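# Park a bicycle in a loose floor rack

## Task

Put the bicycle into the floor rack so that one of its wheels sits in the rack's slot, near the slot's closed end, with the kickstand raised fully. When finished, the bike must be stationary and upright (not fallen or leaning), touched by nothing except the rack: no wall, furniture or loose item. The rack can slide because it is not anchored. The robot must release the bike and back away; a result that holds only because the robot is supporting it does not count.

## Robot and tools

Robot: a Hello Robot Stretch 3 with a single arm. It has a two-wheeled base (0.33 m long, 0.34 m wide), a lift that rides up and down a mast, and a telescoping arm that reaches out to the robot's right side. The base cannot strafe, so reaching further forward means driving. Turning in place pivots about the point midway between the drive wheels, 0.05 m behind the front edge. With the arm pulled in and the wrist folded, a turn sweeps a 0.28 m radius; an unfolded level wrist pokes outside that.

Frames: the base frame has its origin on the floor between the drive wheels, x ahead, y to the left, z up. hand_pose is reported in this frame at the point where closed fingertips meet; with all wrist joints at 0 its x axis is up, y points back along the arm to the mast, z toward the rear. The odometry frame is where the base frame was at scene start. Heading is positive leftward, range -3.142 to 3.142; odometry counts wheel rotation, so slip looks like motion.

execute_actions: argument "actions" is a list holding one action or none (empty just reports state and images). "cameras" optionally picks images from head_camera, nav_camera, wrist_camera or "all" (omitted/null means all, [] means none). An action may contain:
- "base": exactly one of {"translate_m": d}, a relative straight drive of d metres from the base's current measured spot, forward positive, -1 to 1; or {"rotate_rad": d}, a relative turn in place, counter-clockwise (left) positive, -3.2 to 3.2.
- "joints": a single dictionary of absolute targets keyed by joint name: lift_m 0 to 1.1 (arm height on mast, metres); arm_m 0 to 0.52 (extension, metres); wrist_yaw_rad -1.345 to 4.42 (0 along the arm, positive toward the front, 3.0 folded over the base); wrist_pitch_rad -1.57 to 0.451 (0 level, negative tips fingers down); wrist_roll_rad -2.911 to 2.911; gripper_m -0.089 to 0.179 (larger is wider; real fingertip gap is smaller than the value, zero below 0.007); head_pan_rad -3.953 to 1.73 (0 ahead, positive left, -1.57 faces along the arm); head_tilt_rad -1.53 to 0.419 (negative looks down).
- "contact_limits": {"arm_m": effort percent 1 to 100}, stopping the arm once its effort hits that level (negative sign when retracting). Lower is gentler, but too low halts immediately.
All motions in one action begin at once; each action lasts at most 15 s. Joints or base you omit may keep pushing toward earlier targets. Unknown keys or out-of-range numbers cause the whole call to be rejected with no motion. If a result reports a stop, remaining motion calls in that same reply are skipped.

wait: "seconds" 0 to 10; commands nothing and returns state and images. zoom_image: "camera" plus "region" [x0, y0, x1, y1] in pixels of that camera's latest full image, top-left origin, at most 504x504. finished_scene: "scene" number; ends the scene irreversibly once the last command has been held, and reports success. Answering without any tool call ends everything.

Result lines: base_status and joint_status tell how each motion ended: done (for the base, wheels turned the commanded amount even if slipping), off_target (stopped short, maybe still pushing), contact_stop, time_out, torque_fault (after these the old target is dropped). on_its_own covers uncommanded joints; "held at" is a held target, not the actual position. lidar_m: 12 distances in 30-degree sectors starting straight ahead and going counter-clockwise (4th left, 7th behind, 10th right), measured in a plane 0.17 m above the floor, 0.15 to 12 m, "-" for nothing; it misses glass, thin legs and low objects, and the robot's own parts can block sectors 5, 6, 9, 10. wrist_depth_mm and head_depth_mm are 7x7 grids of median depth in mm (head image is sideways). motor_effort is percent of maximum, positive toward higher joint values, with the peak of the last action in brackets; readings are biased and noisy. Positive wheel effort means pushing forward. base_tilt in degrees, forward and right positive, with a fixed bias of up to about 4 degrees. turned_by_wheels and turned_by_imu give rotation since the previous result.

Speed: the base is fast (0.30 m/s, 1.9 rad/s) only when stowed: lift_m under 0.30, arm_m under 0.03, wrist_yaw_rad over 2.54; otherwise 0.10 m/s and 0.63 rad/s.

Gripping: command gripper_m below the object's width to hold; to release, command at least 0.02 more than the touching value. Neither reading nor status confirms a grasp. Send a new value to re-squeeze.

Cautions: arm and lift go slack after a contact_stop until commanded again; a slack lift may sag under load. Base, wrist and head never stop on contact and will keep shoving. Sustained strain can switch a wrist servo off for 10 s. Fold or unfold the wrist only with lift_m between 0.32 and 0.95, wrist_pitch_rad -0.4 and roll near 0; keep pitch at -0.5 or lower when yaw is under -0.4. Pushing with the gripper higher than about 0.45 m against something rigid, repeated pushes, driving while holding a fixed object, or snagging furniture (especially reversing) can tip the robot; if base_tilt leans, reverse the last move in small steps, free the gripper, and lower lift_m to about 0.2. Avoid drops, slams, knocking the bike or rack over, and hard pushes. A loose object may occasionally be nudged by outside forces. The simulation keeps running while you think.

Each tool is called after ">>>" as name(argument=value, ...), one argument or row to a line, values as JSON.

## Session

I'll start by looking at the current state and camera images.

>>> execute_actions(
  actions=[],
)

Scene clock: 0.00 s.
base_odometry: x=+0.000 y=+0.000 heading=+0.000 (m, m, rad; odometry frame)
turned_by_wheels: +0.000 (rad since the last result)
turned_by_imu: +0.000 (rad since the last result)
base_tilt: forward=+0.1 right=-2.4 (deg)
lidar_m: 1.40 1.33 2.61 1.86 1.78 0.95 0.68 0.65 0.67 0.88 1.97 2.03
head_depth_mm: 1881 2430 2462 2430 2467 2459 2202 / 1882 2652 2739 2799 2789 2742 2216 / 1860 2825 3171 3178 3190 3113 2211 / 1870 2784 3683 3756 3768 3351 2218 / 1868 2792 - - - 3379 2228 / 1865 2814 - - - 3374 2266 / 1864 2822 - - - 3363 2230
base_status: not commanded
joint_positions: lift_m=+0.339 arm_m=-0.001 wrist_yaw_rad=+2.829 wrist_pitch_rad=-0.406 wrist_roll_rad=+0.001 gripper_m=+0.037 head_pan_rad=+0.014 head_tilt_rad=+0.000
joint_status: not commanded
motor_effort: left_wheel=+1 right_wheel=+1 lift_m=+27 arm_m=+0 wrist_yaw_rad=+0 wrist_pitch_rad=+5 wrist_roll_rad=+0 gripper_m=+0 head_pan_rad=+1 head_tilt_rad=+2 (%)
hand_pose: x=+0.0481 y=+0.0712 z=+0.3545 quat_wxyz=(+0.249, +0.706, +0.033, +0.662) (m; base frame)
wrist_depth_mm: - - - - - - - / - - - - - - - / - - - - - - - / - 900 889 879 876 863 871 / - 735 722 700 727 688 672 / 609 612 616 584 - 570 583 / 513 - 515 507 500 493 499
pictures: head_camera (sideways: a quarter turn clockwise sets it upright), nav_camera (sideways: a quarter turn counterclockwise sets it upright), wrist_camera
Images, in order (width x height): head_camera 896x504, nav_camera 672x504, wrist_camera 644x364.

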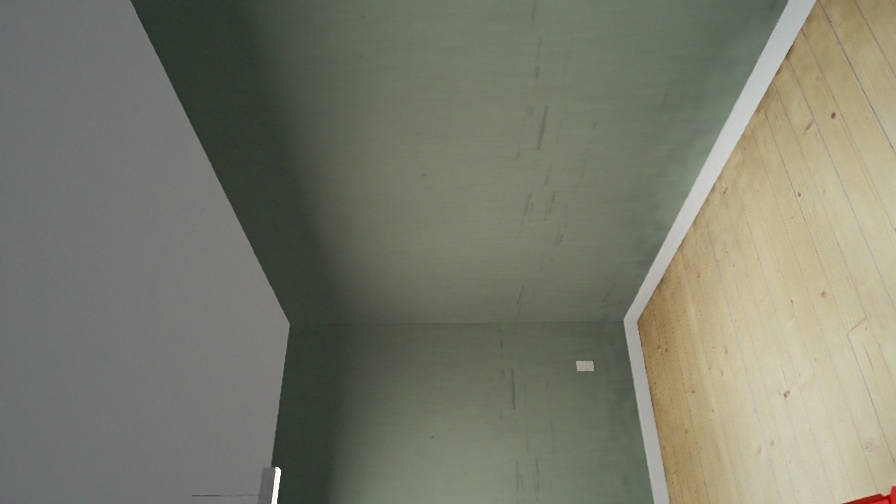

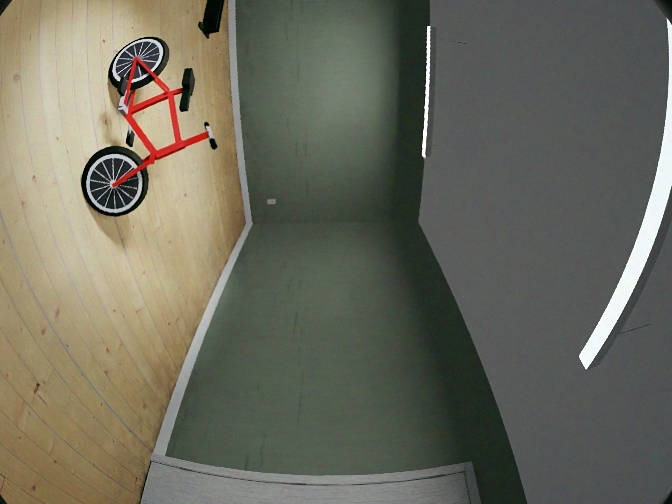

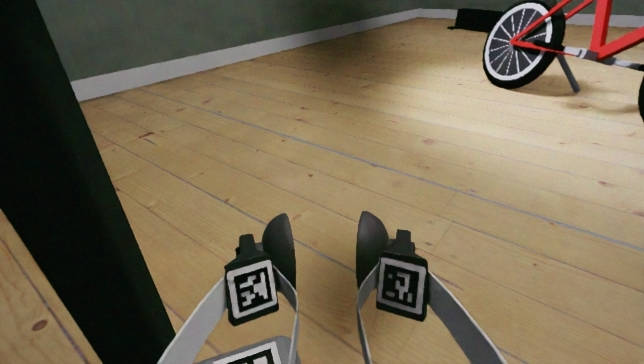

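>>> execute_actions(
  actions=[
    {"joints": {"head_pan_rad": 0.5, "head_tilt_rad": -0.55}},
  ],
)

Scene clock: 0.93 s.
base_odometry: x=+0.000 y=+0.000 heading=+0.000 (m, m, rad; odometry frame)
turned_by_wheels: +0.000 (rad since the last result)
turned_by_imu: +0.000 (rad since the last result)
base_tilt: forward=+0.1 right=-2.3 (deg)
lidar_m: 1.40 1.33 2.60 1.85 1.78 0.95 0.68 0.65 0.67 0.88 1.97 2.03
head_depth_mm: 3611 - 3788 2534 1887 1521 1257 / 3592 - 3811 2558 1762 1527 1256 / 3558 - 3835 2321 1715 1516 1267 / 3581 3975 3794 2406 1855 1528 1270 / 3534 3956 3902 1920 1889 1523 1269 / 3510 3897 3779 2074 1905 1511 1272 / 3489 3751 3469 2513 1897 1521 1272
base_status: not commanded
joint_positions: lift_m=+0.339 arm_m=-0.001 wrist_yaw_rad=+2.829 wrist_pitch_rad=-0.406 wrist_roll_rad=+0.001 gripper_m=+0.037 head_pan_rad=+0.493 head_tilt_rad=-0.543
joint_status: all done
motor_effort: left_wheel=+1(0) right_wheel=+0(1) lift_m=+27(27) arm_m=+1(0) wrist_yaw_rad=+0(0) wrist_pitch_rad=+5(5) wrist_roll_rad=+0(1) gripper_m=+0(0) head_pan_rad=+3(29) head_tilt_rad=-5(43) (%)
hand_pose: x=+0.0481 y=+0.0712 z=+0.3545 quat_wxyz=(+0.249, +0.706, +0.033, +0.662) (m; base frame)
wrist_depth_mm: - - - - - - - / - - - - - - - / - - - - - - - / - 883 881 864 868 867 829 / - 731 725 690 734 673 689 / 601 620 606 583 - 577 575 / 523 - 513 503 493 494 501
pictures: head_camera (sideways: a quarter turn clockwise sets it upright), nav_camera (sideways: a quarter turn counterclockwise sets it upright), wrist_camera
camera_calibration (this result's frames):
head_camera: T_world_to_cam=[[-0.455514, -0.246154, -0.85552, 1.1418], [-0.476963, 0.878923, 0.00106771, 0.0098811], [0.751673, 0.408538, -0.517768, 0.62763], [0, 0, 0, 1]] pos_world=[0.0530452, 0.0159622, 1.30179]
nav_camera: T_world_to_cam=[[0.444084, 0.231002, 0.865695, -1.08607], [0.478563, -0.877981, -0.0112131, 0.0622059], [0.757474, 0.419269, -0.500446, 0.60676], [0, 0, 0, 1]] pos_world=[-0.00706818, 0.0511036, 1.24455]
wrist_camera: T_world_to_cam=[[0.944023, -0.324858, -0.0573373, 0.00165358], [-0.213678, -0.469758, -0.856545, 0.380851], [0.251321, 0.82085, -0.512877, 0.276777], [0, 0, 0, 1]] pos_world=[0.0102585, -0.0477475, 0.468263]
Images, in order (width x height): head_camera 896x504, nav_camera 672x504, wrist_camera 644x364.

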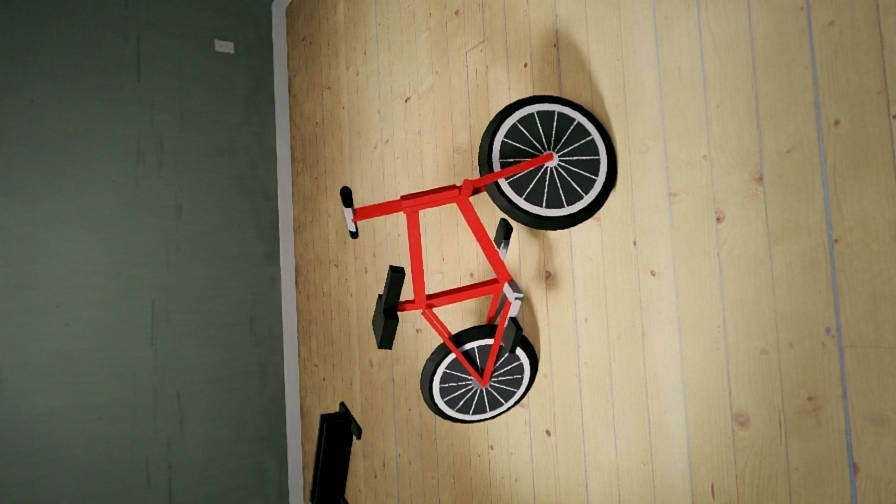

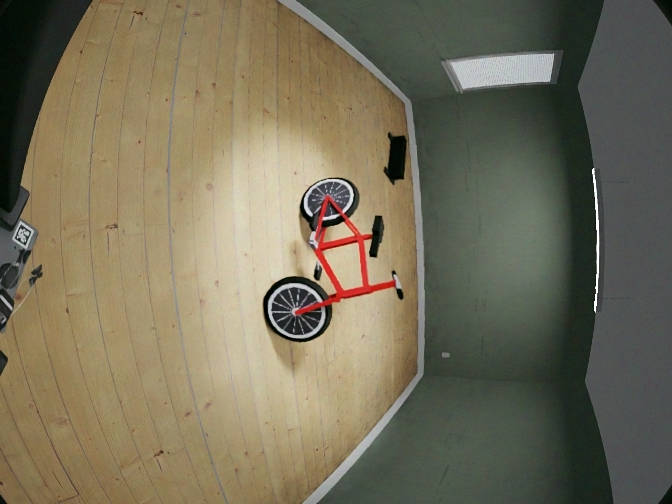

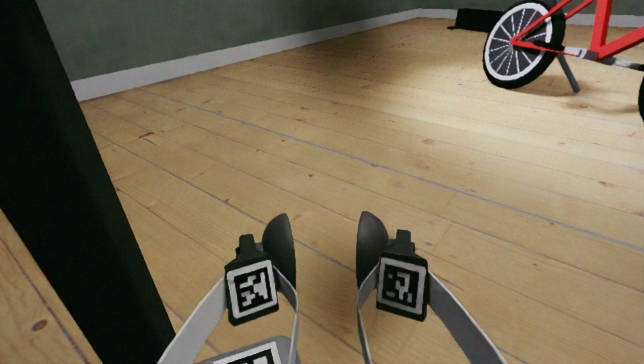

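>>> zoom_image(
  camera="head_camera",
  region=[300, 80, 650, 440],
)

>>> zoom_image(
  camera="head_camera",
  region=[270, 380, 420, 504],
)

>>> zoom_image(
  camera="wrist_camera",
  region=[420, 0, 644, 140],
)

Region (300, 80, 650, 440) of head_camera's 896x504 image, scaled by 1.400, with more detail than that image has; it fills the left 490 columns of this view, and the rest is white.

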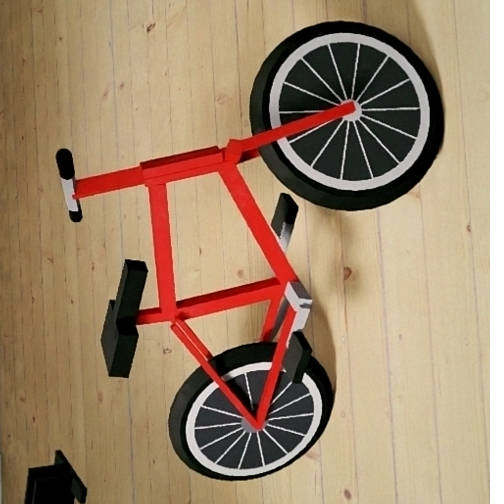

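Region (270, 380, 420, 504) of head_camera's 896x504 image, scaled by 3.360, with more detail than that image has; it fills the top 417 rows of this view, and the rest is white.

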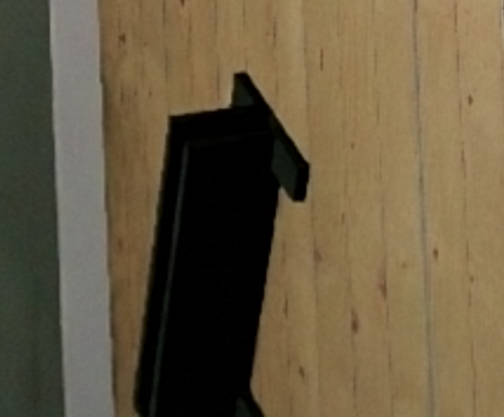

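Region (420, 0, 644, 140) of wrist_camera's 644x364 image, scaled by 2.250; it fills the top 315 rows of this view, and the rest is white.

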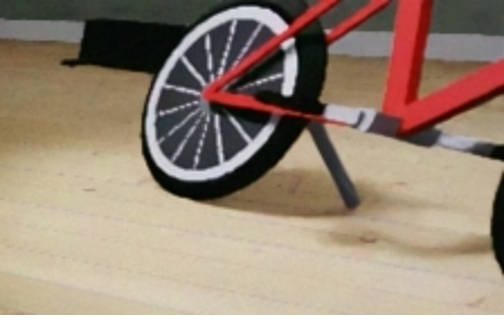

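>>> execute_actions(
  actions=[
    {"joints": {"head_pan_rad": 0.85, "head_tilt_rad": -0.4}},
  ],
  cameras=["head_camera"],
)

Scene clock: 2.13 s.
base_odometry: x=+0.000 y=+0.000 heading=+0.000 (m, m, rad; odometry frame)
turned_by_wheels: +0.000 (rad since the last result)
turned_by_imu: +0.000 (rad since the last result)
base_tilt: forward=+0.2 right=-2.3 (deg)
lidar_m: 1.40 1.33 2.62 1.86 1.78 0.95 0.68 0.65 0.67 0.88 1.97 2.02
head_depth_mm: 3441 3709 3912 3263 2054 1565 1370 / 3550 3735 - 3320 1984 1719 1382 / 3600 3963 - 3325 1985 1720 1385 / 3760 - - 3274 2252 1720 1388 / 3796 - - 3323 2253 1714 1376 / 3472 3597 3769 3355 2304 1720 1388 / 2856 2967 3052 3036 2287 1713 1392
base_status: not commanded
joint_positions: lift_m=+0.339 arm_m=-0.001 wrist_yaw_rad=+2.829 wrist_pitch_rad=-0.406 wrist_roll_rad=+0.001 gripper_m=+0.037 head_pan_rad=+0.843 head_tilt_rad=-0.409
joint_status: all done
motor_effort: left_wheel=+1(1) right_wheel=+1(1) lift_m=+27(27) arm_m=+0(1) wrist_yaw_rad=+0(1) wrist_pitch_rad=+5(5) wrist_roll_rad=+0(0) gripper_m=+0(0) head_pan_rad=+3(21) head_tilt_rad=+5(24) (%)
hand_pose: x=+0.0481 y=+0.0712 z=+0.3545 quat_wxyz=(+0.249, +0.706, +0.033, +0.662) (m; base frame)
wrist_depth_mm: - - - - - - - / - - - - - - - / - - - - - - - / - 897 899 876 881 854 849 / - 740 714 705 716 702 678 / 596 603 613 581 - 579 575 / 523 - 517 511 509 496 488
pictures: head_camera (sideways: a quarter turn clockwise sets it upright)
camera_calibration (this result's frames):
head_camera: T_world_to_cam=[[-0.264468, -0.298771, -0.916947, 1.22076], [-0.749495, 0.66201, 0.000466647, 0.0123259], [0.606889, 0.68737, -0.399008, 0.47398], [0, 0, 0, 1]] pos_world=[0.0444361, 0.030767, 1.30849]
Images, in order (width x height): head_camera 896x504.

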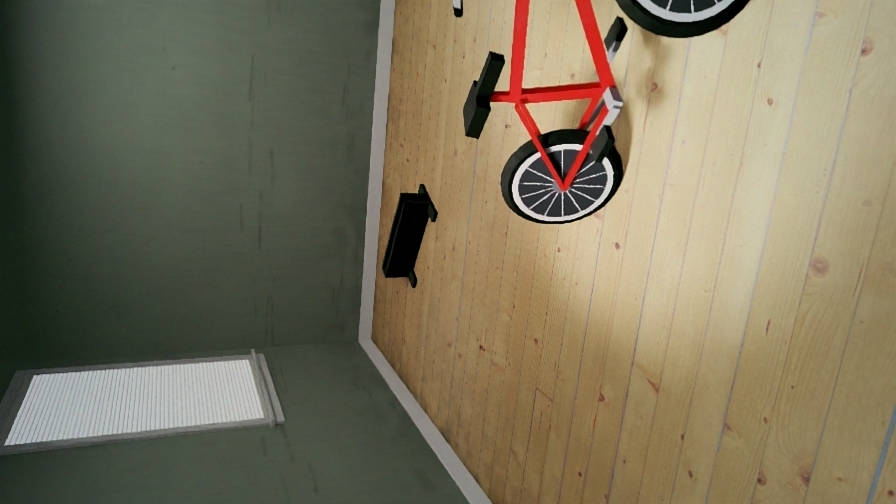

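>>> zoom_image(
  camera="head_camera",
  region=[360, 170, 470, 300],
)

Region (360, 170, 470, 300) of head_camera's 896x504 image, scaled by 3.877, with more detail than that image has; it fills the left 426 columns of this view, and the rest is white.

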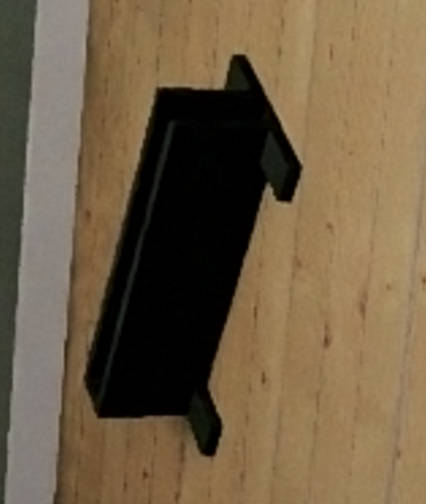

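>>> execute_actions(
  actions=[
    {"joints": {"wrist_yaw_rad": 3.0, "lift_m": 0.28, "head_pan_rad": 0.0, "head_tilt_rad": -0.6}},
  ],
  cameras=[],
)

>>> execute_actions(
  actions=[
    {"base": {"rotate_rad": 1.05}},
  ],
  cameras=[],
)

>>> execute_actions(
  actions=[
    {"base": {"translate_m": 1.0}},
  ],
  cameras=[],
)

>>> execute_actions(
  actions=[
    {"base": {"translate_m": 0.95}, "joints": {"head_pan_rad": -0.5, "head_tilt_rad": -0.65}},
  ],
  cameras=["head_camera", "nav_camera"],
)

Scene clock: 4.60 s.
base_odometry: x=+0.000 y=+0.000 heading=+0.000 (m, m, rad; odometry frame)
turned_by_wheels: +0.000 (rad since the last result)
turned_by_imu: +0.000 (rad since the last result)
base_tilt: forward=+0.1 right=-2.3 (deg)
lidar_m: 1.40 1.33 2.60 1.86 1.78 0.95 0.68 0.65 0.66 0.89 1.96 2.03
head_depth_mm: 2183 2336 2504 2369 1810 1456 1228 / 2433 2618 2822 2326 1785 1468 1230 / 2726 3000 3161 2351 1789 1472 1232 / 3131 3516 3388 2367 1814 1451 1236 / 3730 - 3388 2357 1806 1466 1228 / 3680 - 3389 2351 1700 1453 1229 / 3585 3896 3420 1828 1652 1463 1238
base_status: not commanded
joint_positions: lift_m=+0.280 arm_m=-0.001 wrist_yaw_rad=+2.997 wrist_pitch_rad=-0.406 wrist_roll_rad=+0.001 gripper_m=+0.037 head_pan_rad=+0.007 head_tilt_rad=-0.592
joint_status: all done
motor_effort: left_wheel=+1(1) right_wheel=+1(1) lift_m=+23(24) arm_m=+0(0) wrist_yaw_rad=+3(5) wrist_pitch_rad=+5(5) wrist_roll_rad=-1(0) gripper_m=+0(0) head_pan_rad=-3(41) head_tilt_rad=-5(26) (%)
hand_pose: x=+0.0114 y=+0.0797 z=+0.2955 quat_wxyz=(+0.193, +0.701, +0.092, +0.680) (m; base frame)
wrist_depth_mm: - - - - - - - / - - - - - - - / - - - - - 971 964 / 800 - 783 775 773 761 752 / 628 634 666 622 638 592 601 / 527 533 - 533 - 510 504 / 456 - - - 441 438 431
pictures: none
No camera images: the call's "cameras" was empty. Leave "cameras" out to get every camera's image.

Scene clock: 6.47 s.
base_odometry: x=+0.000 y=+0.000 heading=+1.050 (m, m, rad; odometry frame)
turned_by_wheels: +1.050 (rad since the last result)
turned_by_imu: +1.063 (rad since the last result)
base_tilt: forward=+0.1 right=-2.4 (deg)
lidar_m: 2.59 1.86 1.77 0.96 0.68 0.65 0.66 0.89 1.96 2.02 1.40 1.33
head_depth_mm: 3545 3839 3307 1865 1798 1454 1222 / 3619 - 3319 2246 1789 1464 1234 / 3802 - 3298 2369 1786 1467 1226 / 3293 3655 3281 2358 1806 1466 1229 / 2788 3057 3182 2334 1810 1467 1235 / 2408 2588 2784 2369 1799 1463 1233 / 2135 2286 2436 2346 1823 1468 1238
base_status: done
joint_positions: lift_m=+0.280 arm_m=-0.001 wrist_yaw_rad=+2.997 wrist_pitch_rad=-0.406 wrist_roll_rad=+0.001 gripper_m=+0.037 head_pan_rad=+0.007 head_tilt_rad=-0.593
joint_status: not commanded
motor_effort: left_wheel=-3(12) right_wheel=+5(13) lift_m=+23(23) arm_m=+0(0) wrist_yaw_rad=+3(3) wrist_pitch_rad=+5(5) wrist_roll_rad=-1(0) gripper_m=+0(0) head_pan_rad=-3(3) head_tilt_rad=-5(6) (%)
hand_pose: x=+0.0113 y=+0.0797 z=+0.2955 quat_wxyz=(+0.193, +0.701, +0.092, +0.680) (m; base frame)
wrist_depth_mm: 573 - - - - - - / 604 - - - - - - / 620 - - - - 989 963 / 631 - 777 779 765 765 734 / 615 646 643 624 640 605 591 / 530 528 - 528 - 506 505 / 449 - - - 441 435 431
pictures: none
No camera images: the call's "cameras" was empty. Leave "cameras" out to get every camera's image.

Scene clock: 11.47 s.
base_odometry: x=+0.498 y=+0.867 heading=+1.050 (m, m, rad; odometry frame)
turned_by_wheels: +0.000 (rad since the last result)
turned_by_imu: +0.002 (rad since the last result)
base_tilt: forward=+0.2 right=-2.3 (deg)
lidar_m: 1.91 1.36 1.30 1.34 1.60 1.53 1.57 2.09 2.44 0.78 0.82 0.84
head_depth_mm: 2694 2984 3130 2305 1775 1456 1234 / 2863 3096 3302 2311 1785 1450 1236 / 2898 3216 3310 2348 1809 1469 1229 / 2415 2658 2912 2377 1801 1474 1228 / 2035 2210 2412 2340 1795 1467 1228 / 1759 1897 2051 2159 1817 1470 1237 / 1545 1644 1746 1887 1806 1475 1232
base_status: done
joint_positions: lift_m=+0.280 arm_m=-0.001 wrist_yaw_rad=+2.997 wrist_pitch_rad=-0.406 wrist_roll_rad=+0.001 gripper_m=+0.037 head_pan_rad=+0.007 head_tilt_rad=-0.593
joint_status: not commanded
motor_effort: left_wheel=-4(11) right_wheel=+5(13) lift_m=+23(23) arm_m=+0(1) wrist_yaw_rad=+1(2) wrist_pitch_rad=+5(5) wrist_roll_rad=+0(0) gripper_m=+0(0) head_pan_rad=-3(3) head_tilt_rad=-4(4) (%)
hand_pose: x=+0.0112 y=+0.0798 z=+0.2955 quat_wxyz=(+0.193, +0.701, +0.093, +0.680) (m; base frame)
wrist_depth_mm: - - - - - - - / - - - - - - - / - - - - - - 946 / 799 - 786 795 768 765 745 / 631 637 647 612 638 603 603 / 539 526 - 533 - 504 508 / 460 - - - 437 435 437
pictures: none
No camera images: the call's "cameras" was empty. Leave "cameras" out to get every camera's image.

Scene clock: 16.33 s.
base_odometry: x=+0.971 y=+1.691 heading=+1.050 (m, m, rad; odometry frame)
turned_by_wheels: +0.000 (rad since the last result)
turned_by_imu: +0.002 (rad since the last result)
base_tilt: forward=+0.1 right=-2.3 (deg)
lidar_m: 1.26 0.90 0.86 0.88 1.18 2.36 2.43 1.15 0.52 2.99 2.51 2.39
head_depth_mm: 2055 2310 2565 2160 1716 1408 1198 / 2042 2266 2581 2185 1705 1414 1196 / 2044 2272 2598 1950 1711 1421 1207 / 2040 2266 2555 2008 1719 1410 1201 / 2051 2276 2583 2125 1712 1417 1208 / 2046 2275 2578 2201 1717 1417 1202 / 2038 2230 2544 2190 1718 1417 1207
base_status: done
joint_positions: lift_m=+0.280 arm_m=-0.001 wrist_yaw_rad=+2.997 wrist_pitch_rad=-0.406 wrist_roll_rad=+0.001 gripper_m=+0.037 head_pan_rad=-0.493 head_tilt_rad=-0.643
joint_status: all done
motor_effort: left_wheel=-3(10) right_wheel=+4(13) lift_m=+23(23) arm_m=+0(0) wrist_yaw_rad=+3(2) wrist_pitch_rad=+6(5) wrist_roll_rad=+0(0) gripper_m=+0(0) head_pan_rad=-3(29) head_tilt_rad=-4(14) (%)
hand_pose: x=+0.0112 y=+0.0798 z=+0.2955 quat_wxyz=(+0.193, +0.701, +0.093, +0.680) (m; base frame)
wrist_depth_mm: - - 916 864 807 733 691 / - - - 915 858 793 724 / - - - 938 887 851 792 / 785 - 774 762 765 750 736 / 644 640 661 626 630 601 595 / 527 527 - 535 - 507 500 / 458 - - - 438 442 436
pictures: head_camera (sideways: a quarter turn clockwise sets it upright), nav_camera (sideways: a quarter turn counterclockwise sets it upright)
camera_calibration (this result's frames):
head_camera: T_world_to_cam=[[-0.52962, 0.283013, -0.799629, 1.06938], [0.469532, 0.882914, 0.00150451, 0.00353897], [0.70643, -0.374654, -0.600493, 0.735531], [0, 0, 0, 1]] pos_world=[0.0451006, -0.0302024, 1.29678]
nav_camera: T_world_to_cam=[[0.511645, -0.282371, 0.811472, -1.01578], [-0.468762, -0.883246, -0.0117843, 0.0687268], [0.720056, -0.374358, -0.584273, 0.716051], [0, 0, 0, 1]] pos_world=[0.0363386, 0.0419355, 1.24346]
Images, in order (width x height): head_camera 896x504, nav_camera 672x504.

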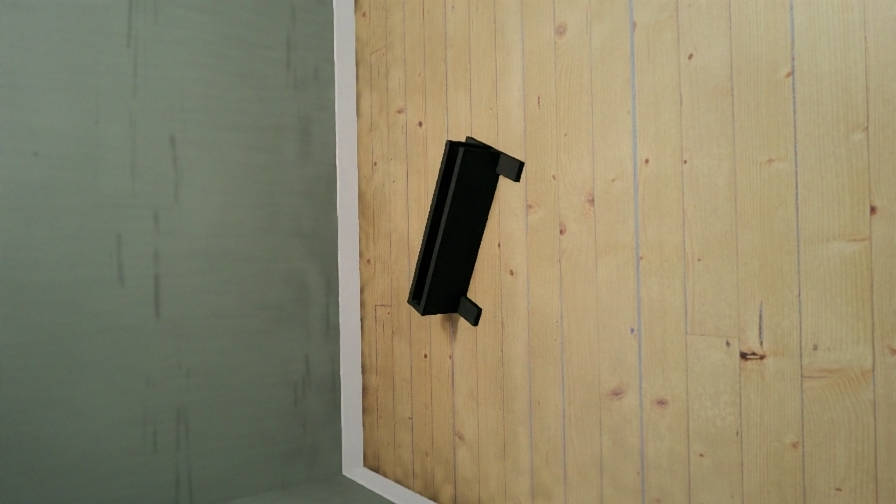

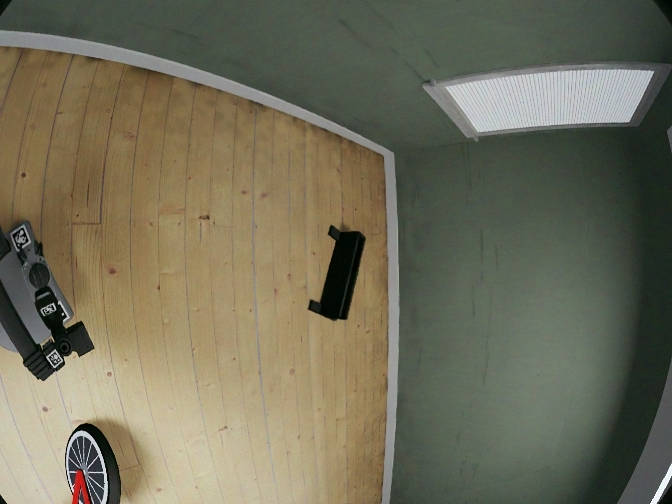

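>>> zoom_image(
  camera="head_camera",
  region=[380, 120, 560, 340],
)

Region (380, 120, 560, 340) of head_camera's 896x504 image, scaled by 2.291, with more detail than that image has; it fills the left 412 columns of this view, and the rest is white.

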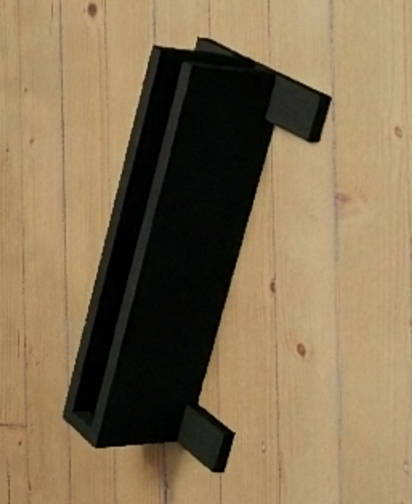

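>>> execute_actions(
  actions=[
    {"base": {"rotate_rad": -0.95}, "joints": {"head_pan_rad": -1.3, "head_tilt_rad": -0.85}},
  ],
  cameras=["head_camera"],
)

Scene clock: 18.50 s.
base_odometry: x=+0.971 y=+1.691 heading=+0.100 (m, m, rad; odometry frame)
turned_by_wheels: -0.950 (rad since the last result)
turned_by_imu: -0.962 (rad since the last result)
base_tilt: forward=+0.1 right=-2.3 (deg)
lidar_m: 2.45 2.39 1.14 0.87 0.86 0.90 1.30 2.37 2.50 1.15 0.52 3.06
head_depth_mm: 2797 2700 2122 1741 1464 1278 1120 / 2742 2718 2108 1740 1472 1279 1122 / 2738 2693 2094 1675 1468 1284 1153 / 2701 2739 1458 1606 1438 1274 1149 / 2637 2713 2138 1242 1180 1237 1132 / 2539 2740 2129 1706 1445 1256 1130 / 2495 2697 2106 1747 1491 1293 1128
base_status: done
joint_positions: lift_m=+0.280 arm_m=-0.001 wrist_yaw_rad=+2.997 wrist_pitch_rad=-0.406 wrist_roll_rad=+0.001 gripper_m=+0.037 head_pan_rad=-1.293 head_tilt_rad=-0.840
joint_status: all done
motor_effort: left_wheel=+4(15) right_wheel=-4(9) lift_m=+23(23) arm_m=+0(0) wrist_yaw_rad=+2(3) wrist_pitch_rad=+5(5) wrist_roll_rad=+0(1) gripper_m=+0(0) head_pan_rad=-4(37) head_tilt_rad=-7(29) (%)
hand_pose: x=+0.0112 y=+0.0798 z=+0.2955 quat_wxyz=(+0.193, +0.701, +0.093, +0.680) (m; base frame)
wrist_depth_mm: 640 - 830 - - - - / 677 - 890 - - - - / 713 - 936 - - 965 955 / 734 - 785 756 782 742 746 / 633 640 649 622 624 603 595 / 533 528 - 532 - 501 509 / 458 - - - 442 436 434
pictures: head_camera (sideways: a quarter turn clockwise sets it upright)
camera_calibration (this result's frames):
head_camera: T_world_to_cam=[[-0.205719, 0.71652, -0.666543, 0.89395], [0.960592, 0.277951, 0.00231854, -0.000515796], [0.186928, -0.639799, -0.745463, 0.927263], [0, 0, 0, 1]] pos_world=[0.0110668, -0.0471271, 1.2871]
Images, in order (width x height): head_camera 896x504.

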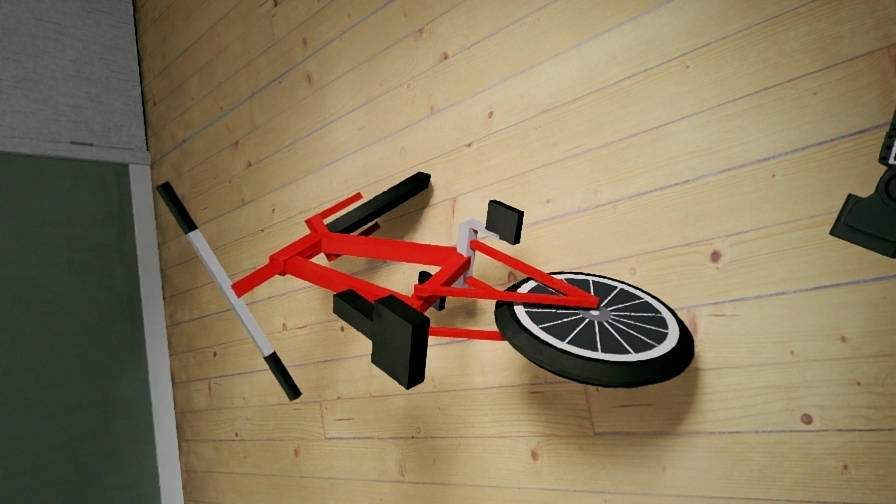

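>>> execute_actions(
  actions=[
    {"base": {"translate_m": 1.0}, "joints": {"head_pan_rad": -2.3, "head_tilt_rad": -0.8}},
  ],
  cameras=["head_camera"],
)

Scene clock: 23.60 s.
base_odometry: x=+1.966 y=+1.791 heading=+0.100 (m, m, rad; odometry frame)
turned_by_wheels: +0.000 (rad since the last result)
turned_by_imu: +0.002 (rad since the last result)
base_tilt: forward=+0.1 right=-2.3 (deg)
lidar_m: 1.53 1.50 1.58 1.33 1.31 1.38 1.98 0.78 0.91 2.52 2.46 2.00
head_depth_mm: 2774 2906 2222 1783 1497 1291 1136 / 2901 2901 2222 1790 1496 1290 1128 / 3062 2998 2222 1806 1420 1295 1148 / 3112 2935 2246 1492 1514 1293 1163 / 3295 2949 1850 1714 1519 1295 1139 / 3377 2969 1721 1802 1518 1295 1137 / 3346 2931 2235 1817 1518 1301 1137
base_status: done
joint_positions: lift_m=+0.280 arm_m=-0.001 wrist_yaw_rad=+2.997 wrist_pitch_rad=-0.406 wrist_roll_rad=+0.001 gripper_m=+0.037 head_pan_rad=-2.293 head_tilt_rad=-0.803
joint_status: all done
motor_effort: left_wheel=+4(18) right_wheel=-4(7) lift_m=+23(23) arm_m=+0(1) wrist_yaw_rad=+2(1) wrist_pitch_rad=+5(5) wrist_roll_rad=+0(0) gripper_m=+0(0) head_pan_rad=-3(42) head_tilt_rad=+2(10) (%)
hand_pose: x=+0.0112 y=+0.0798 z=+0.2955 quat_wxyz=(+0.193, +0.701, +0.093, +0.681) (m; base frame)
wrist_depth_mm: 954 - - - - - - / - - - - - - - / - - - - 966 694 920 / 793 - 765 769 753 680 648 / 643 624 656 627 637 600 603 / 537 524 - 537 - 505 501 / 453 - - - 438 434 432
pictures: head_camera (sideways: a quarter turn clockwise sets it upright)
camera_calibration (this result's frames):
head_camera: T_world_to_cam=[[0.475289, 0.541634, -0.693349, 0.924726], [0.753017, -0.657997, 0.00217342, 0.000939241], [-0.455045, -0.523137, -0.720599, 0.898843], [0, 0, 0, 1]] pos_world=[-0.0312059, -0.0300276, 1.28886]
Images, in order (width x height): head_camera 896x504.

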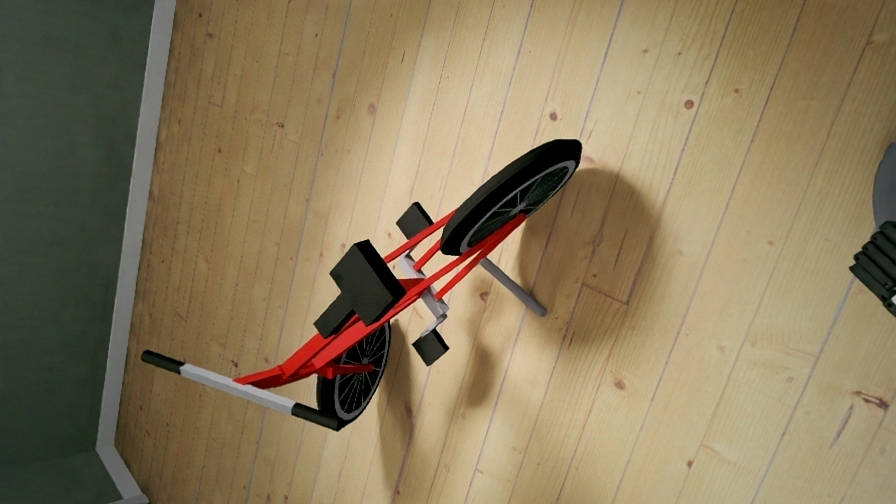

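>>> zoom_image(
  camera="head_camera",
  region=[300, 130, 620, 440],
)

Region (300, 130, 620, 440) of head_camera's 896x504 image, scaled by 1.575, with more detail than that image has; it fills the top 488 rows of this view, and the rest is white.

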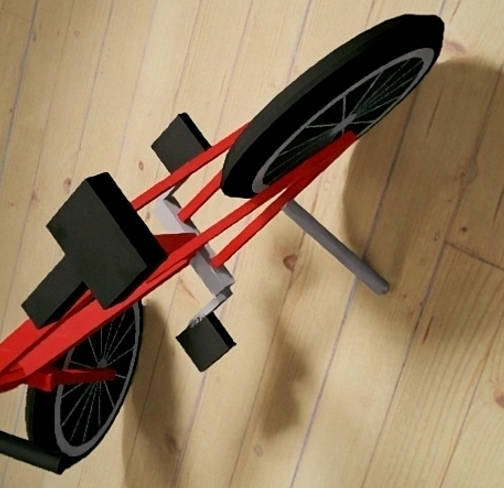

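>>> execute_actions(
  actions=[
    {"base": {"translate_m": 0.45}, "joints": {"head_pan_rad": 1.5, "head_tilt_rad": -1.0}},
  ],
  cameras=["head_camera", "wrist_camera"],
)

Scene clock: 26.97 s.
base_odometry: x=+2.414 y=+1.836 heading=+0.100 (m, m, rad; odometry frame)
turned_by_wheels: +0.000 (rad since the last result)
turned_by_imu: +0.001 (rad since the last result)
base_tilt: forward=+0.2 right=-2.3 (deg)
lidar_m: 1.12 1.09 1.16 1.53 1.51 1.58 2.28 1.18 1.51 2.31 2.27 1.46
head_depth_mm: 1276 1426 1619 1541 1347 1209 1101 / 1445 1646 1734 1539 1356 1216 1101 / 1657 1887 1784 1548 1359 1218 1105 / 1669 1944 1775 1490 1307 1209 - / 1550 1834 1780 1515 1361 1230 - / 1452 1700 1772 1535 1380 - - / 1387 1591 1743 1579 - 1187 -
base_status: done
joint_positions: lift_m=+0.280 arm_m=-0.001 wrist_yaw_rad=+2.997 wrist_pitch_rad=-0.406 wrist_roll_rad=+0.001 gripper_m=+0.037 head_pan_rad=+1.493 head_tilt_rad=-0.988
joint_status: all done
motor_effort: left_wheel=+4(16) right_wheel=-3(6) lift_m=+23(23) arm_m=+0(0) wrist_yaw_rad=+2(2) wrist_pitch_rad=+5(6) wrist_roll_rad=+0(0) gripper_m=+0(0) head_pan_rad=+3(40) head_tilt_rad=-7(29) (%)
hand_pose: x=+0.0112 y=+0.0798 z=+0.2955 quat_wxyz=(+0.193, +0.701, +0.093, +0.681) (m; base frame)
wrist_depth_mm: - - - - - - 844 / - - - - - - 878 / - - - 971 - 992 912 / 799 - 780 639 775 744 734 / 632 639 649 562 638 611 598 / 526 520 - 533 - 513 498 / 452 - - - 437 438 434
pictures: head_camera (sideways: a quarter turn clockwise sets it upright), wrist_camera
camera_calibration (this result's frames):
head_camera: T_world_to_cam=[[-0.0632987, -0.833482, -0.548908, 0.739816], [-0.997266, 0.0738444, 0.0028741, 0.0107044], [0.0381383, 0.547589, -0.835878, 1.04573], [0, 0, 0, 1]] pos_world=[0.0176223, 0.0432042, 1.28016]
wrist_camera: T_world_to_cam=[[0.985057, -0.162406, -0.0573352, 0.0224937], [-0.132117, -0.498973, -0.856487, 0.327804], [0.11049, 0.851264, -0.512974, 0.247919], [0, 0, 0, 1]] pos_world=[-0.00624145, -0.0438256, 0.409225]
Images, in order (width x height): head_camera 896x504, wrist_camera 644x364.

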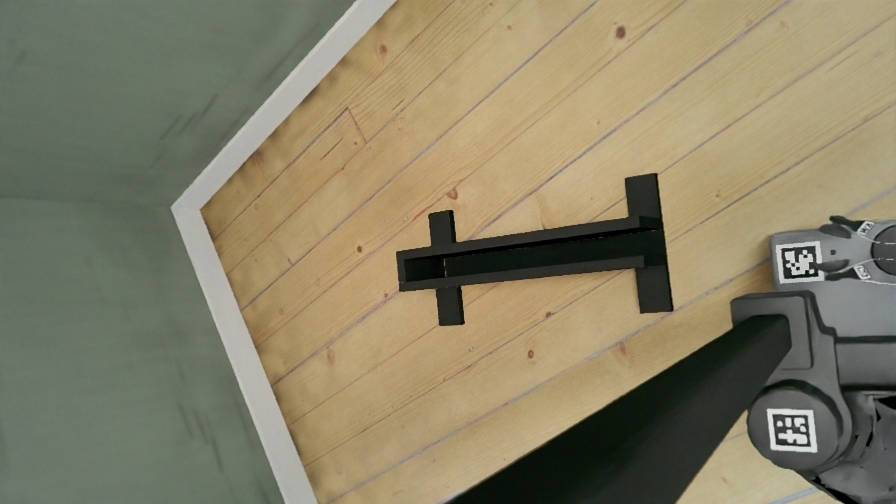

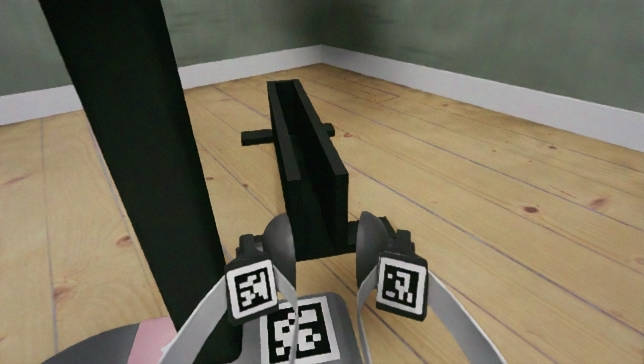

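>>> zoom_image(
  camera="head_camera",
  region=[380, 160, 700, 340],
)

>>> zoom_image(
  camera="head_camera",
  region=[590, 165, 700, 325],
)

>>> zoom_image(
  camera="wrist_camera",
  region=[230, 70, 420, 280],
)

Region (380, 160, 700, 340) of head_camera's 896x504 image, scaled by 1.575, with more detail than that image has; it fills the top 284 rows of this view, and the rest is white.

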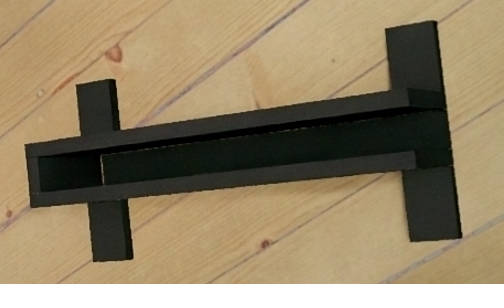

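Region (590, 165, 700, 325) of head_camera's 896x504 image, scaled by 3.150, with more detail than that image has; it fills the left 346 columns of this view, and the rest is white.

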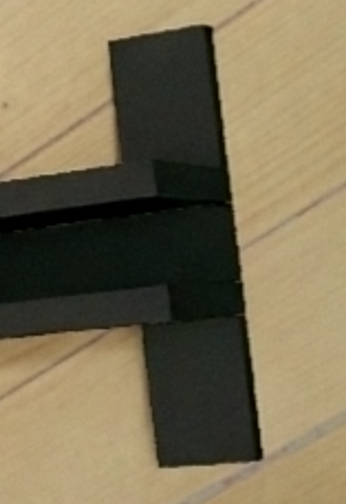

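Region (230, 70, 420, 280) of wrist_camera's 644x364 image, scaled by 2.400; it fills the left 456 columns of this view, and the rest is white.

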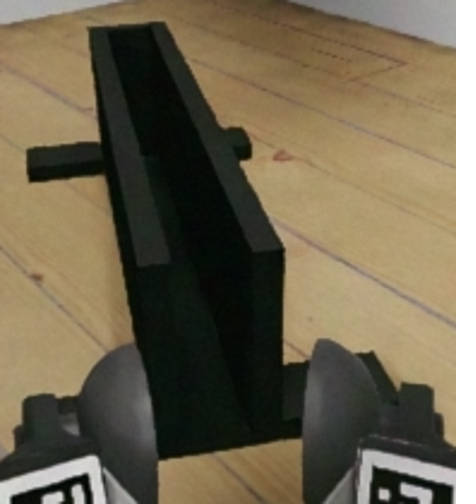

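>>> execute_actions(
  actions=[
    {"base": {"rotate_rad": -3.08}, "joints": {"head_pan_rad": -1.57, "head_tilt_rad": -1.0}},
  ],
  cameras=[],
)

>>> execute_actions(
  actions=[
    {"base": {"translate_m": -0.04}, "joints": {"lift_m": 0.42}},
  ],
  cameras=[],
)

>>> execute_actions(
  actions=[
    {"joints": {"wrist_yaw_rad": 0.0, "arm_m": 0.3, "gripper_m": 0.17}},
  ],
  cameras=[],
)

>>> execute_actions(
  actions=[
    {"joints": {"wrist_pitch_rad": -1.57, "arm_m": 0.48}},
  ],
  cameras=["head_camera", "wrist_camera"],
)

Scene clock: 32.27 s.
base_odometry: x=+2.414 y=+1.836 heading=-2.980 (m, m, rad; odometry frame)
turned_by_wheels: -3.080 (rad since the last result)
turned_by_imu: -3.121 (rad since the last result)
base_tilt: forward=+0.1 right=-2.3 (deg)
lidar_m: 2.44 1.19 1.77 2.29 2.27 1.39 1.10 1.09 1.19 1.51 1.49 1.62
head_depth_mm: 1509 1650 1741 1538 1354 1216 1095 / 1663 1914 1765 1542 1359 1214 - / 1594 1906 1769 1502 1333 1232 - / 1526 1818 1766 1515 1342 1236 - / 1457 1725 1773 1539 1365 1218 1101 / 1402 1641 1773 1553 1363 1221 1101 / 1334 1556 1741 1547 1363 1219 1104
base_status: done
joint_positions: lift_m=+0.280 arm_m=-0.001 wrist_yaw_rad=+2.997 wrist_pitch_rad=-0.406 wrist_roll_rad=+0.001 gripper_m=+0.037 head_pan_rad=-1.563 head_tilt_rad=-0.988
joint_status: all done
motor_effort: left_wheel=+5(16) right_wheel=-4(10) lift_m=+23(23) arm_m=+0(0) wrist_yaw_rad=+1(2) wrist_pitch_rad=+5(5) wrist_roll_rad=+0(0) gripper_m=+0(0) head_pan_rad=-3(42) head_tilt_rad=-8(6) (%)
hand_pose: x=+0.0112 y=+0.0797 z=+0.2955 quat_wxyz=(+0.193, +0.701, +0.093, +0.681) (m; base frame)
wrist_depth_mm: - - - - - - - / - - - - - - - / - - - - - 976 990 / 814 - 789 788 769 745 741 / 648 626 664 629 630 607 601 / 537 525 - 537 - 510 500 / 450 - - - 440 438 434
pictures: none
No camera images: the call's "cameras" was empty. Leave "cameras" out to get every camera's image.

Scene clock: 34.37 s.
base_odometry: x=+2.453 y=+1.842 heading=-2.980 (m, m, rad; odometry frame)
turned_by_wheels: +0.000 (rad since the last result)
turned_by_imu: +0.000 (rad since the last result)
base_tilt: forward=+0.1 right=-2.3 (deg)
lidar_m: 2.47 1.22 1.80 2.27 2.26 1.34 1.07 1.06 1.14 1.53 1.51 1.64
head_depth_mm: 1450 1594 1686 1534 1344 1217 1104 / 1640 1880 1762 1538 1359 1225 - / 1628 1937 1781 1515 1329 1237 - / 1544 1834 1768 1525 1358 1257 - / 1469 1726 1774 1546 1362 1224 1106 / 1402 1644 1800 1543 1366 1216 1105 / 1342 1563 1724 1546 1375 1219 1107
base_status: done
joint_positions: lift_m=+0.420 arm_m=-0.001 wrist_yaw_rad=+2.998 wrist_pitch_rad=-0.406 wrist_roll_rad=+0.001 gripper_m=+0.037 head_pan_rad=-1.564 head_tilt_rad=-0.988
joint_status: all done
motor_effort: left_wheel=+5(13) right_wheel=-3(12) lift_m=+30(32) arm_m=+0(0) wrist_yaw_rad=+2(2) wrist_pitch_rad=+5(6) wrist_roll_rad=+0(1) gripper_m=+0(0) head_pan_rad=-2(2) head_tilt_rad=-7(7) (%)
hand_pose: x=+0.0112 y=+0.0797 z=+0.4351 quat_wxyz=(+0.193, +0.701, +0.093, +0.681) (m; base frame)
wrist_depth_mm: - - - - - - - / - - - - - - - / - - - - - - - / - - - - - - 995 / 852 856 888 824 849 802 809 / 727 706 - 691 - 681 672 / 603 603 602 597 591 575 584
pictures: none
No camera images: the call's "cameras" was empty. Leave "cameras" out to get every camera's image.

Scene clock: 37.80 s.
base_odometry: x=+2.453 y=+1.842 heading=-2.980 (m, m, rad; odometry frame)
turned_by_wheels: +0.000 (rad since the last result)
turned_by_imu: +0.000 (rad since the last result)
base_tilt: forward=+0.1 right=-2.3 (deg)
lidar_m: 2.46 1.22 1.80 2.27 2.26 1.34 1.07 1.06 1.15 1.52 1.51 1.64
head_depth_mm: 1444 1587 1687 1545 1349 1215 1103 / 1638 1872 1776 1544 1358 1218 - / 1620 1920 1771 1579 1309 1201 - / 1544 1827 1772 1581 1368 1216 - / 1462 1732 1773 1551 1363 1225 1103 / 1410 1658 1786 1531 1365 1218 1109 / 1341 1569 1743 1547 1368 1222 1102
base_status: not commanded
joint_positions: lift_m=+0.420 arm_m=+0.300 wrist_yaw_rad=+0.003 wrist_pitch_rad=-0.406 wrist_roll_rad=+0.001 gripper_m=+0.170 head_pan_rad=-1.564 head_tilt_rad=-0.988
joint_status: all done
motor_effort: left_wheel=+5(5) right_wheel=-3(3) lift_m=+30(30) arm_m=+3(3) wrist_yaw_rad=-3(3) wrist_pitch_rad=+5(5) wrist_roll_rad=+0(0) gripper_m=+0(85) head_pan_rad=-3(3) head_tilt_rad=-7(7) (%)
hand_pose: x=-0.0209 y=-0.6705 z=+0.4351 quat_wxyz=(+0.693, +0.144, -0.692, -0.142) (m; base frame)
wrist_depth_mm: 761 827 916 - - 872 697 / 811 864 980 - - 889 711 / 841 919 - - - 946 726 / 902 - - - - 911 754 / 862 870 817 843 815 822 753 / 719 710 690 666 676 687 688 / - 579 610 556 566 584 569
pictures: none
No camera images: the call's "cameras" was empty. Leave "cameras" out to get every camera's image.

Scene clock: 40.37 s.
base_odometry: x=+2.453 y=+1.842 heading=-2.980 (m, m, rad; odometry frame)
turned_by_wheels: +0.000 (rad since the last result)
turned_by_imu: +0.000 (rad since the last result)
base_tilt: forward=+0.1 right=-2.3 (deg)
lidar_m: 2.47 1.22 1.80 2.27 2.26 1.34 1.07 1.06 1.15 1.53 1.51 1.64
head_depth_mm: 1449 1605 1692 1540 1364 1214 1104 / 1633 1886 1765 1536 1360 1218 - / 1630 1929 1798 1511 1313 1201 - / 1530 1827 1812 1491 1352 1211 - / 1464 1738 1776 1547 1360 1226 1100 / 1415 1652 1772 1541 1365 1221 1096 / 1348 1570 1742 1554 1361 1226 1109
base_status: not commanded
joint_positions: lift_m=+0.420 arm_m=+0.480 wrist_yaw_rad=+0.002 wrist_pitch_rad=-1.563 wrist_roll_rad=+0.001 gripper_m=+0.170 head_pan_rad=-1.564 head_tilt_rad=-0.988
joint_status: all done
motor_effort: left_wheel=+5(5) right_wheel=-3(3) lift_m=+30(31) arm_m=+3(6) wrist_yaw_rad=-1(2) wrist_pitch_rad=-4(3) wrist_roll_rad=+0(1) gripper_m=+1(1) head_pan_rad=-3(3) head_tilt_rad=-7(7) (%)
hand_pose: x=-0.0217 y=-0.6027 z=+0.3021 quat_wxyz=(+0.502, +0.498, -0.501, -0.498) (m; base frame)
wrist_depth_mm: 427 428 427 431 428 429 430 / 436 439 439 434 441 441 443 / 447 450 448 449 446 462 453 / 458 463 457 460 450 462 454 / 475 466 472 467 469 471 467 / 480 479 484 475 466 484 480 / - 489 489 477 472 495 492
pictures: head_camera (sideways: a quarter turn clockwise sets it upright), wrist_camera
camera_calibration (this result's frames):
head_camera: T_world_to_cam=[[-0.0074692, 0.835986, -0.5487, 0.739204], [0.999937, 0.010821, 0.00287499, -0.00147973], [0.00834095, -0.548644, -0.836015, 1.04609], [0, 0, 0, 1]] pos_world=[-0.00172446, -0.0440189, 1.28015]
wrist_camera: T_world_to_cam=[[-0.998243, 0.0590439, -0.00500509, 0.01909], [0.0579644, 0.990537, 0.124402, 0.594112], [0.0123029, 0.123894, -0.992219, 0.540179], [0, 0, 0, 1]] pos_world=[-0.0220267, -0.656542, 0.462163]
Images, in order (width x height): head_camera 896x504, wrist_camera 644x364.

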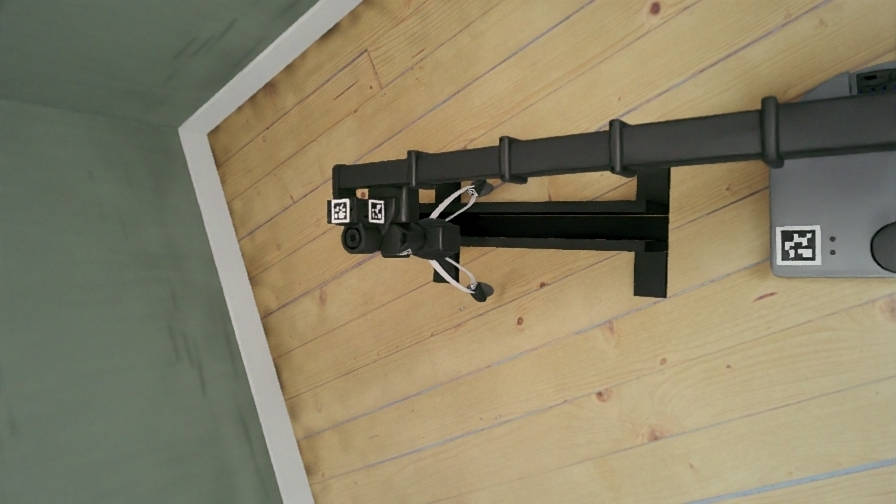

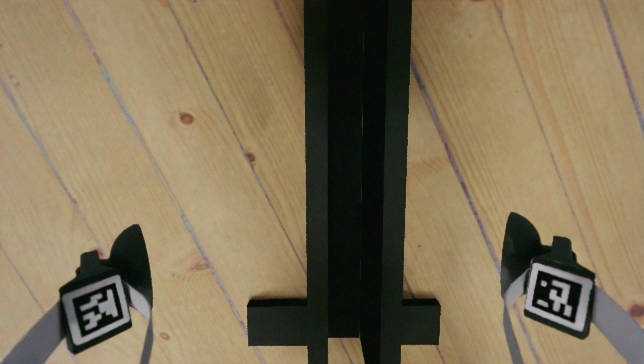

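>>> execute_actions(
  actions=[
    {"base": {"translate_m": -0.033}, "joints": {"arm_m": 0.52, "lift_m": 0.3, "wrist_roll_rad": 0.0}},
  ],
  cameras=["head_camera", "wrist_camera"],
)

Scene clock: 42.43 s.
base_odometry: x=+2.486 y=+1.847 heading=-2.980 (m, m, rad; odometry frame)
turned_by_wheels: +0.000 (rad since the last result)
turned_by_imu: +0.000 (rad since the last result)
base_tilt: forward=+0.1 right=-2.3 (deg)
lidar_m: 2.49 1.25 1.83 2.26 2.25 1.30 1.04 1.03 1.12 1.54 1.52 1.65
head_depth_mm: 1404 1555 1668 1544 1356 1214 1091 / 1616 1837 1781 1528 1354 1212 - / 1623 1960 1779 1530 1349 1208 - / 1556 1839 1769 1492 1311 1222 - / 1470 1754 1764 1531 1360 1211 1104 / 1422 1648 1773 1548 1369 1227 1106 / 1358 1574 1746 1541 1358 1222 1099
base_status: done
joint_positions: lift_m=+0.300 arm_m=+0.519 wrist_yaw_rad=+0.002 wrist_pitch_rad=-1.563 wrist_roll_rad=+0.001 gripper_m=+0.170 head_pan_rad=-1.564 head_tilt_rad=-0.988
joint_status: all done
joint sent to its limit — the command would take arm_m past its upper limit, so that joint was sent only as far as its limit.
motor_effort: left_wheel=+4(7) right_wheel=-3(9) lift_m=+23(27) arm_m=+3(4) wrist_yaw_rad=-2(1) wrist_pitch_rad=-4(4) wrist_roll_rad=-1(1) gripper_m=+0(0) head_pan_rad=-3(3) head_tilt_rad=-7(8) (%)
hand_pose: x=-0.0217 y=-0.6413 z=+0.1825 quat_wxyz=(+0.502, +0.498, -0.501, -0.498) (m; base frame)
wrist_depth_mm: 316 318 316 314 317 318 321 / 323 322 318 320 320 327 323 / 330 335 329 327 330 337 332 / 333 338 332 327 338 340 342 / 345 346 349 325 343 348 349 / 354 358 354 323 355 357 358 / - 368 359 320 362 368 368
pictures: head_camera (sideways: a quarter turn clockwise sets it upright), wrist_camera
camera_calibration (this result's frames):
head_camera: T_world_to_cam=[[-0.0074696, 0.835986, -0.5487, 0.739204], [0.999937, 0.0108215, 0.00287499, -0.00147973], [0.00834121, -0.548644, -0.836015, 1.04609], [0, 0, 0, 1]] pos_world=[-0.00172444, -0.0440189, 1.28015]
wrist_camera: T_world_to_cam=[[-0.998243, 0.0590486, -0.00495554, 0.0207623], [0.0579653, 0.990436, 0.125208, 0.646993], [0.0123015, 0.1247, -0.992118, 0.426747], [0, 0, 0, 1]] pos_world=[-0.0220269, -0.695246, 0.342478]
Images, in order (width x height): head_camera 896x504, wrist_camera 644x364.

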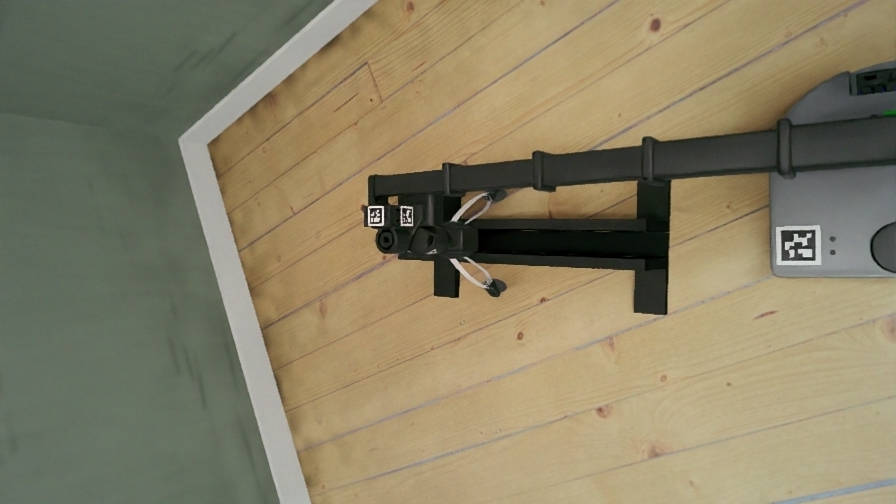

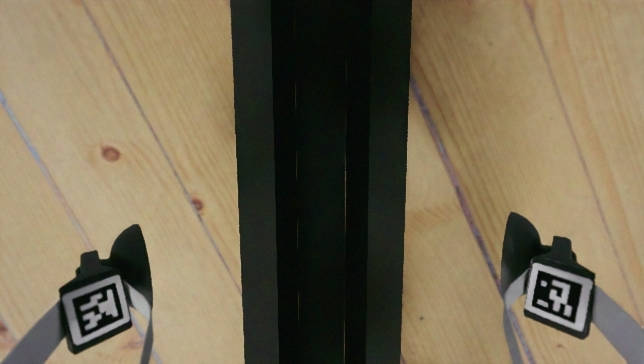

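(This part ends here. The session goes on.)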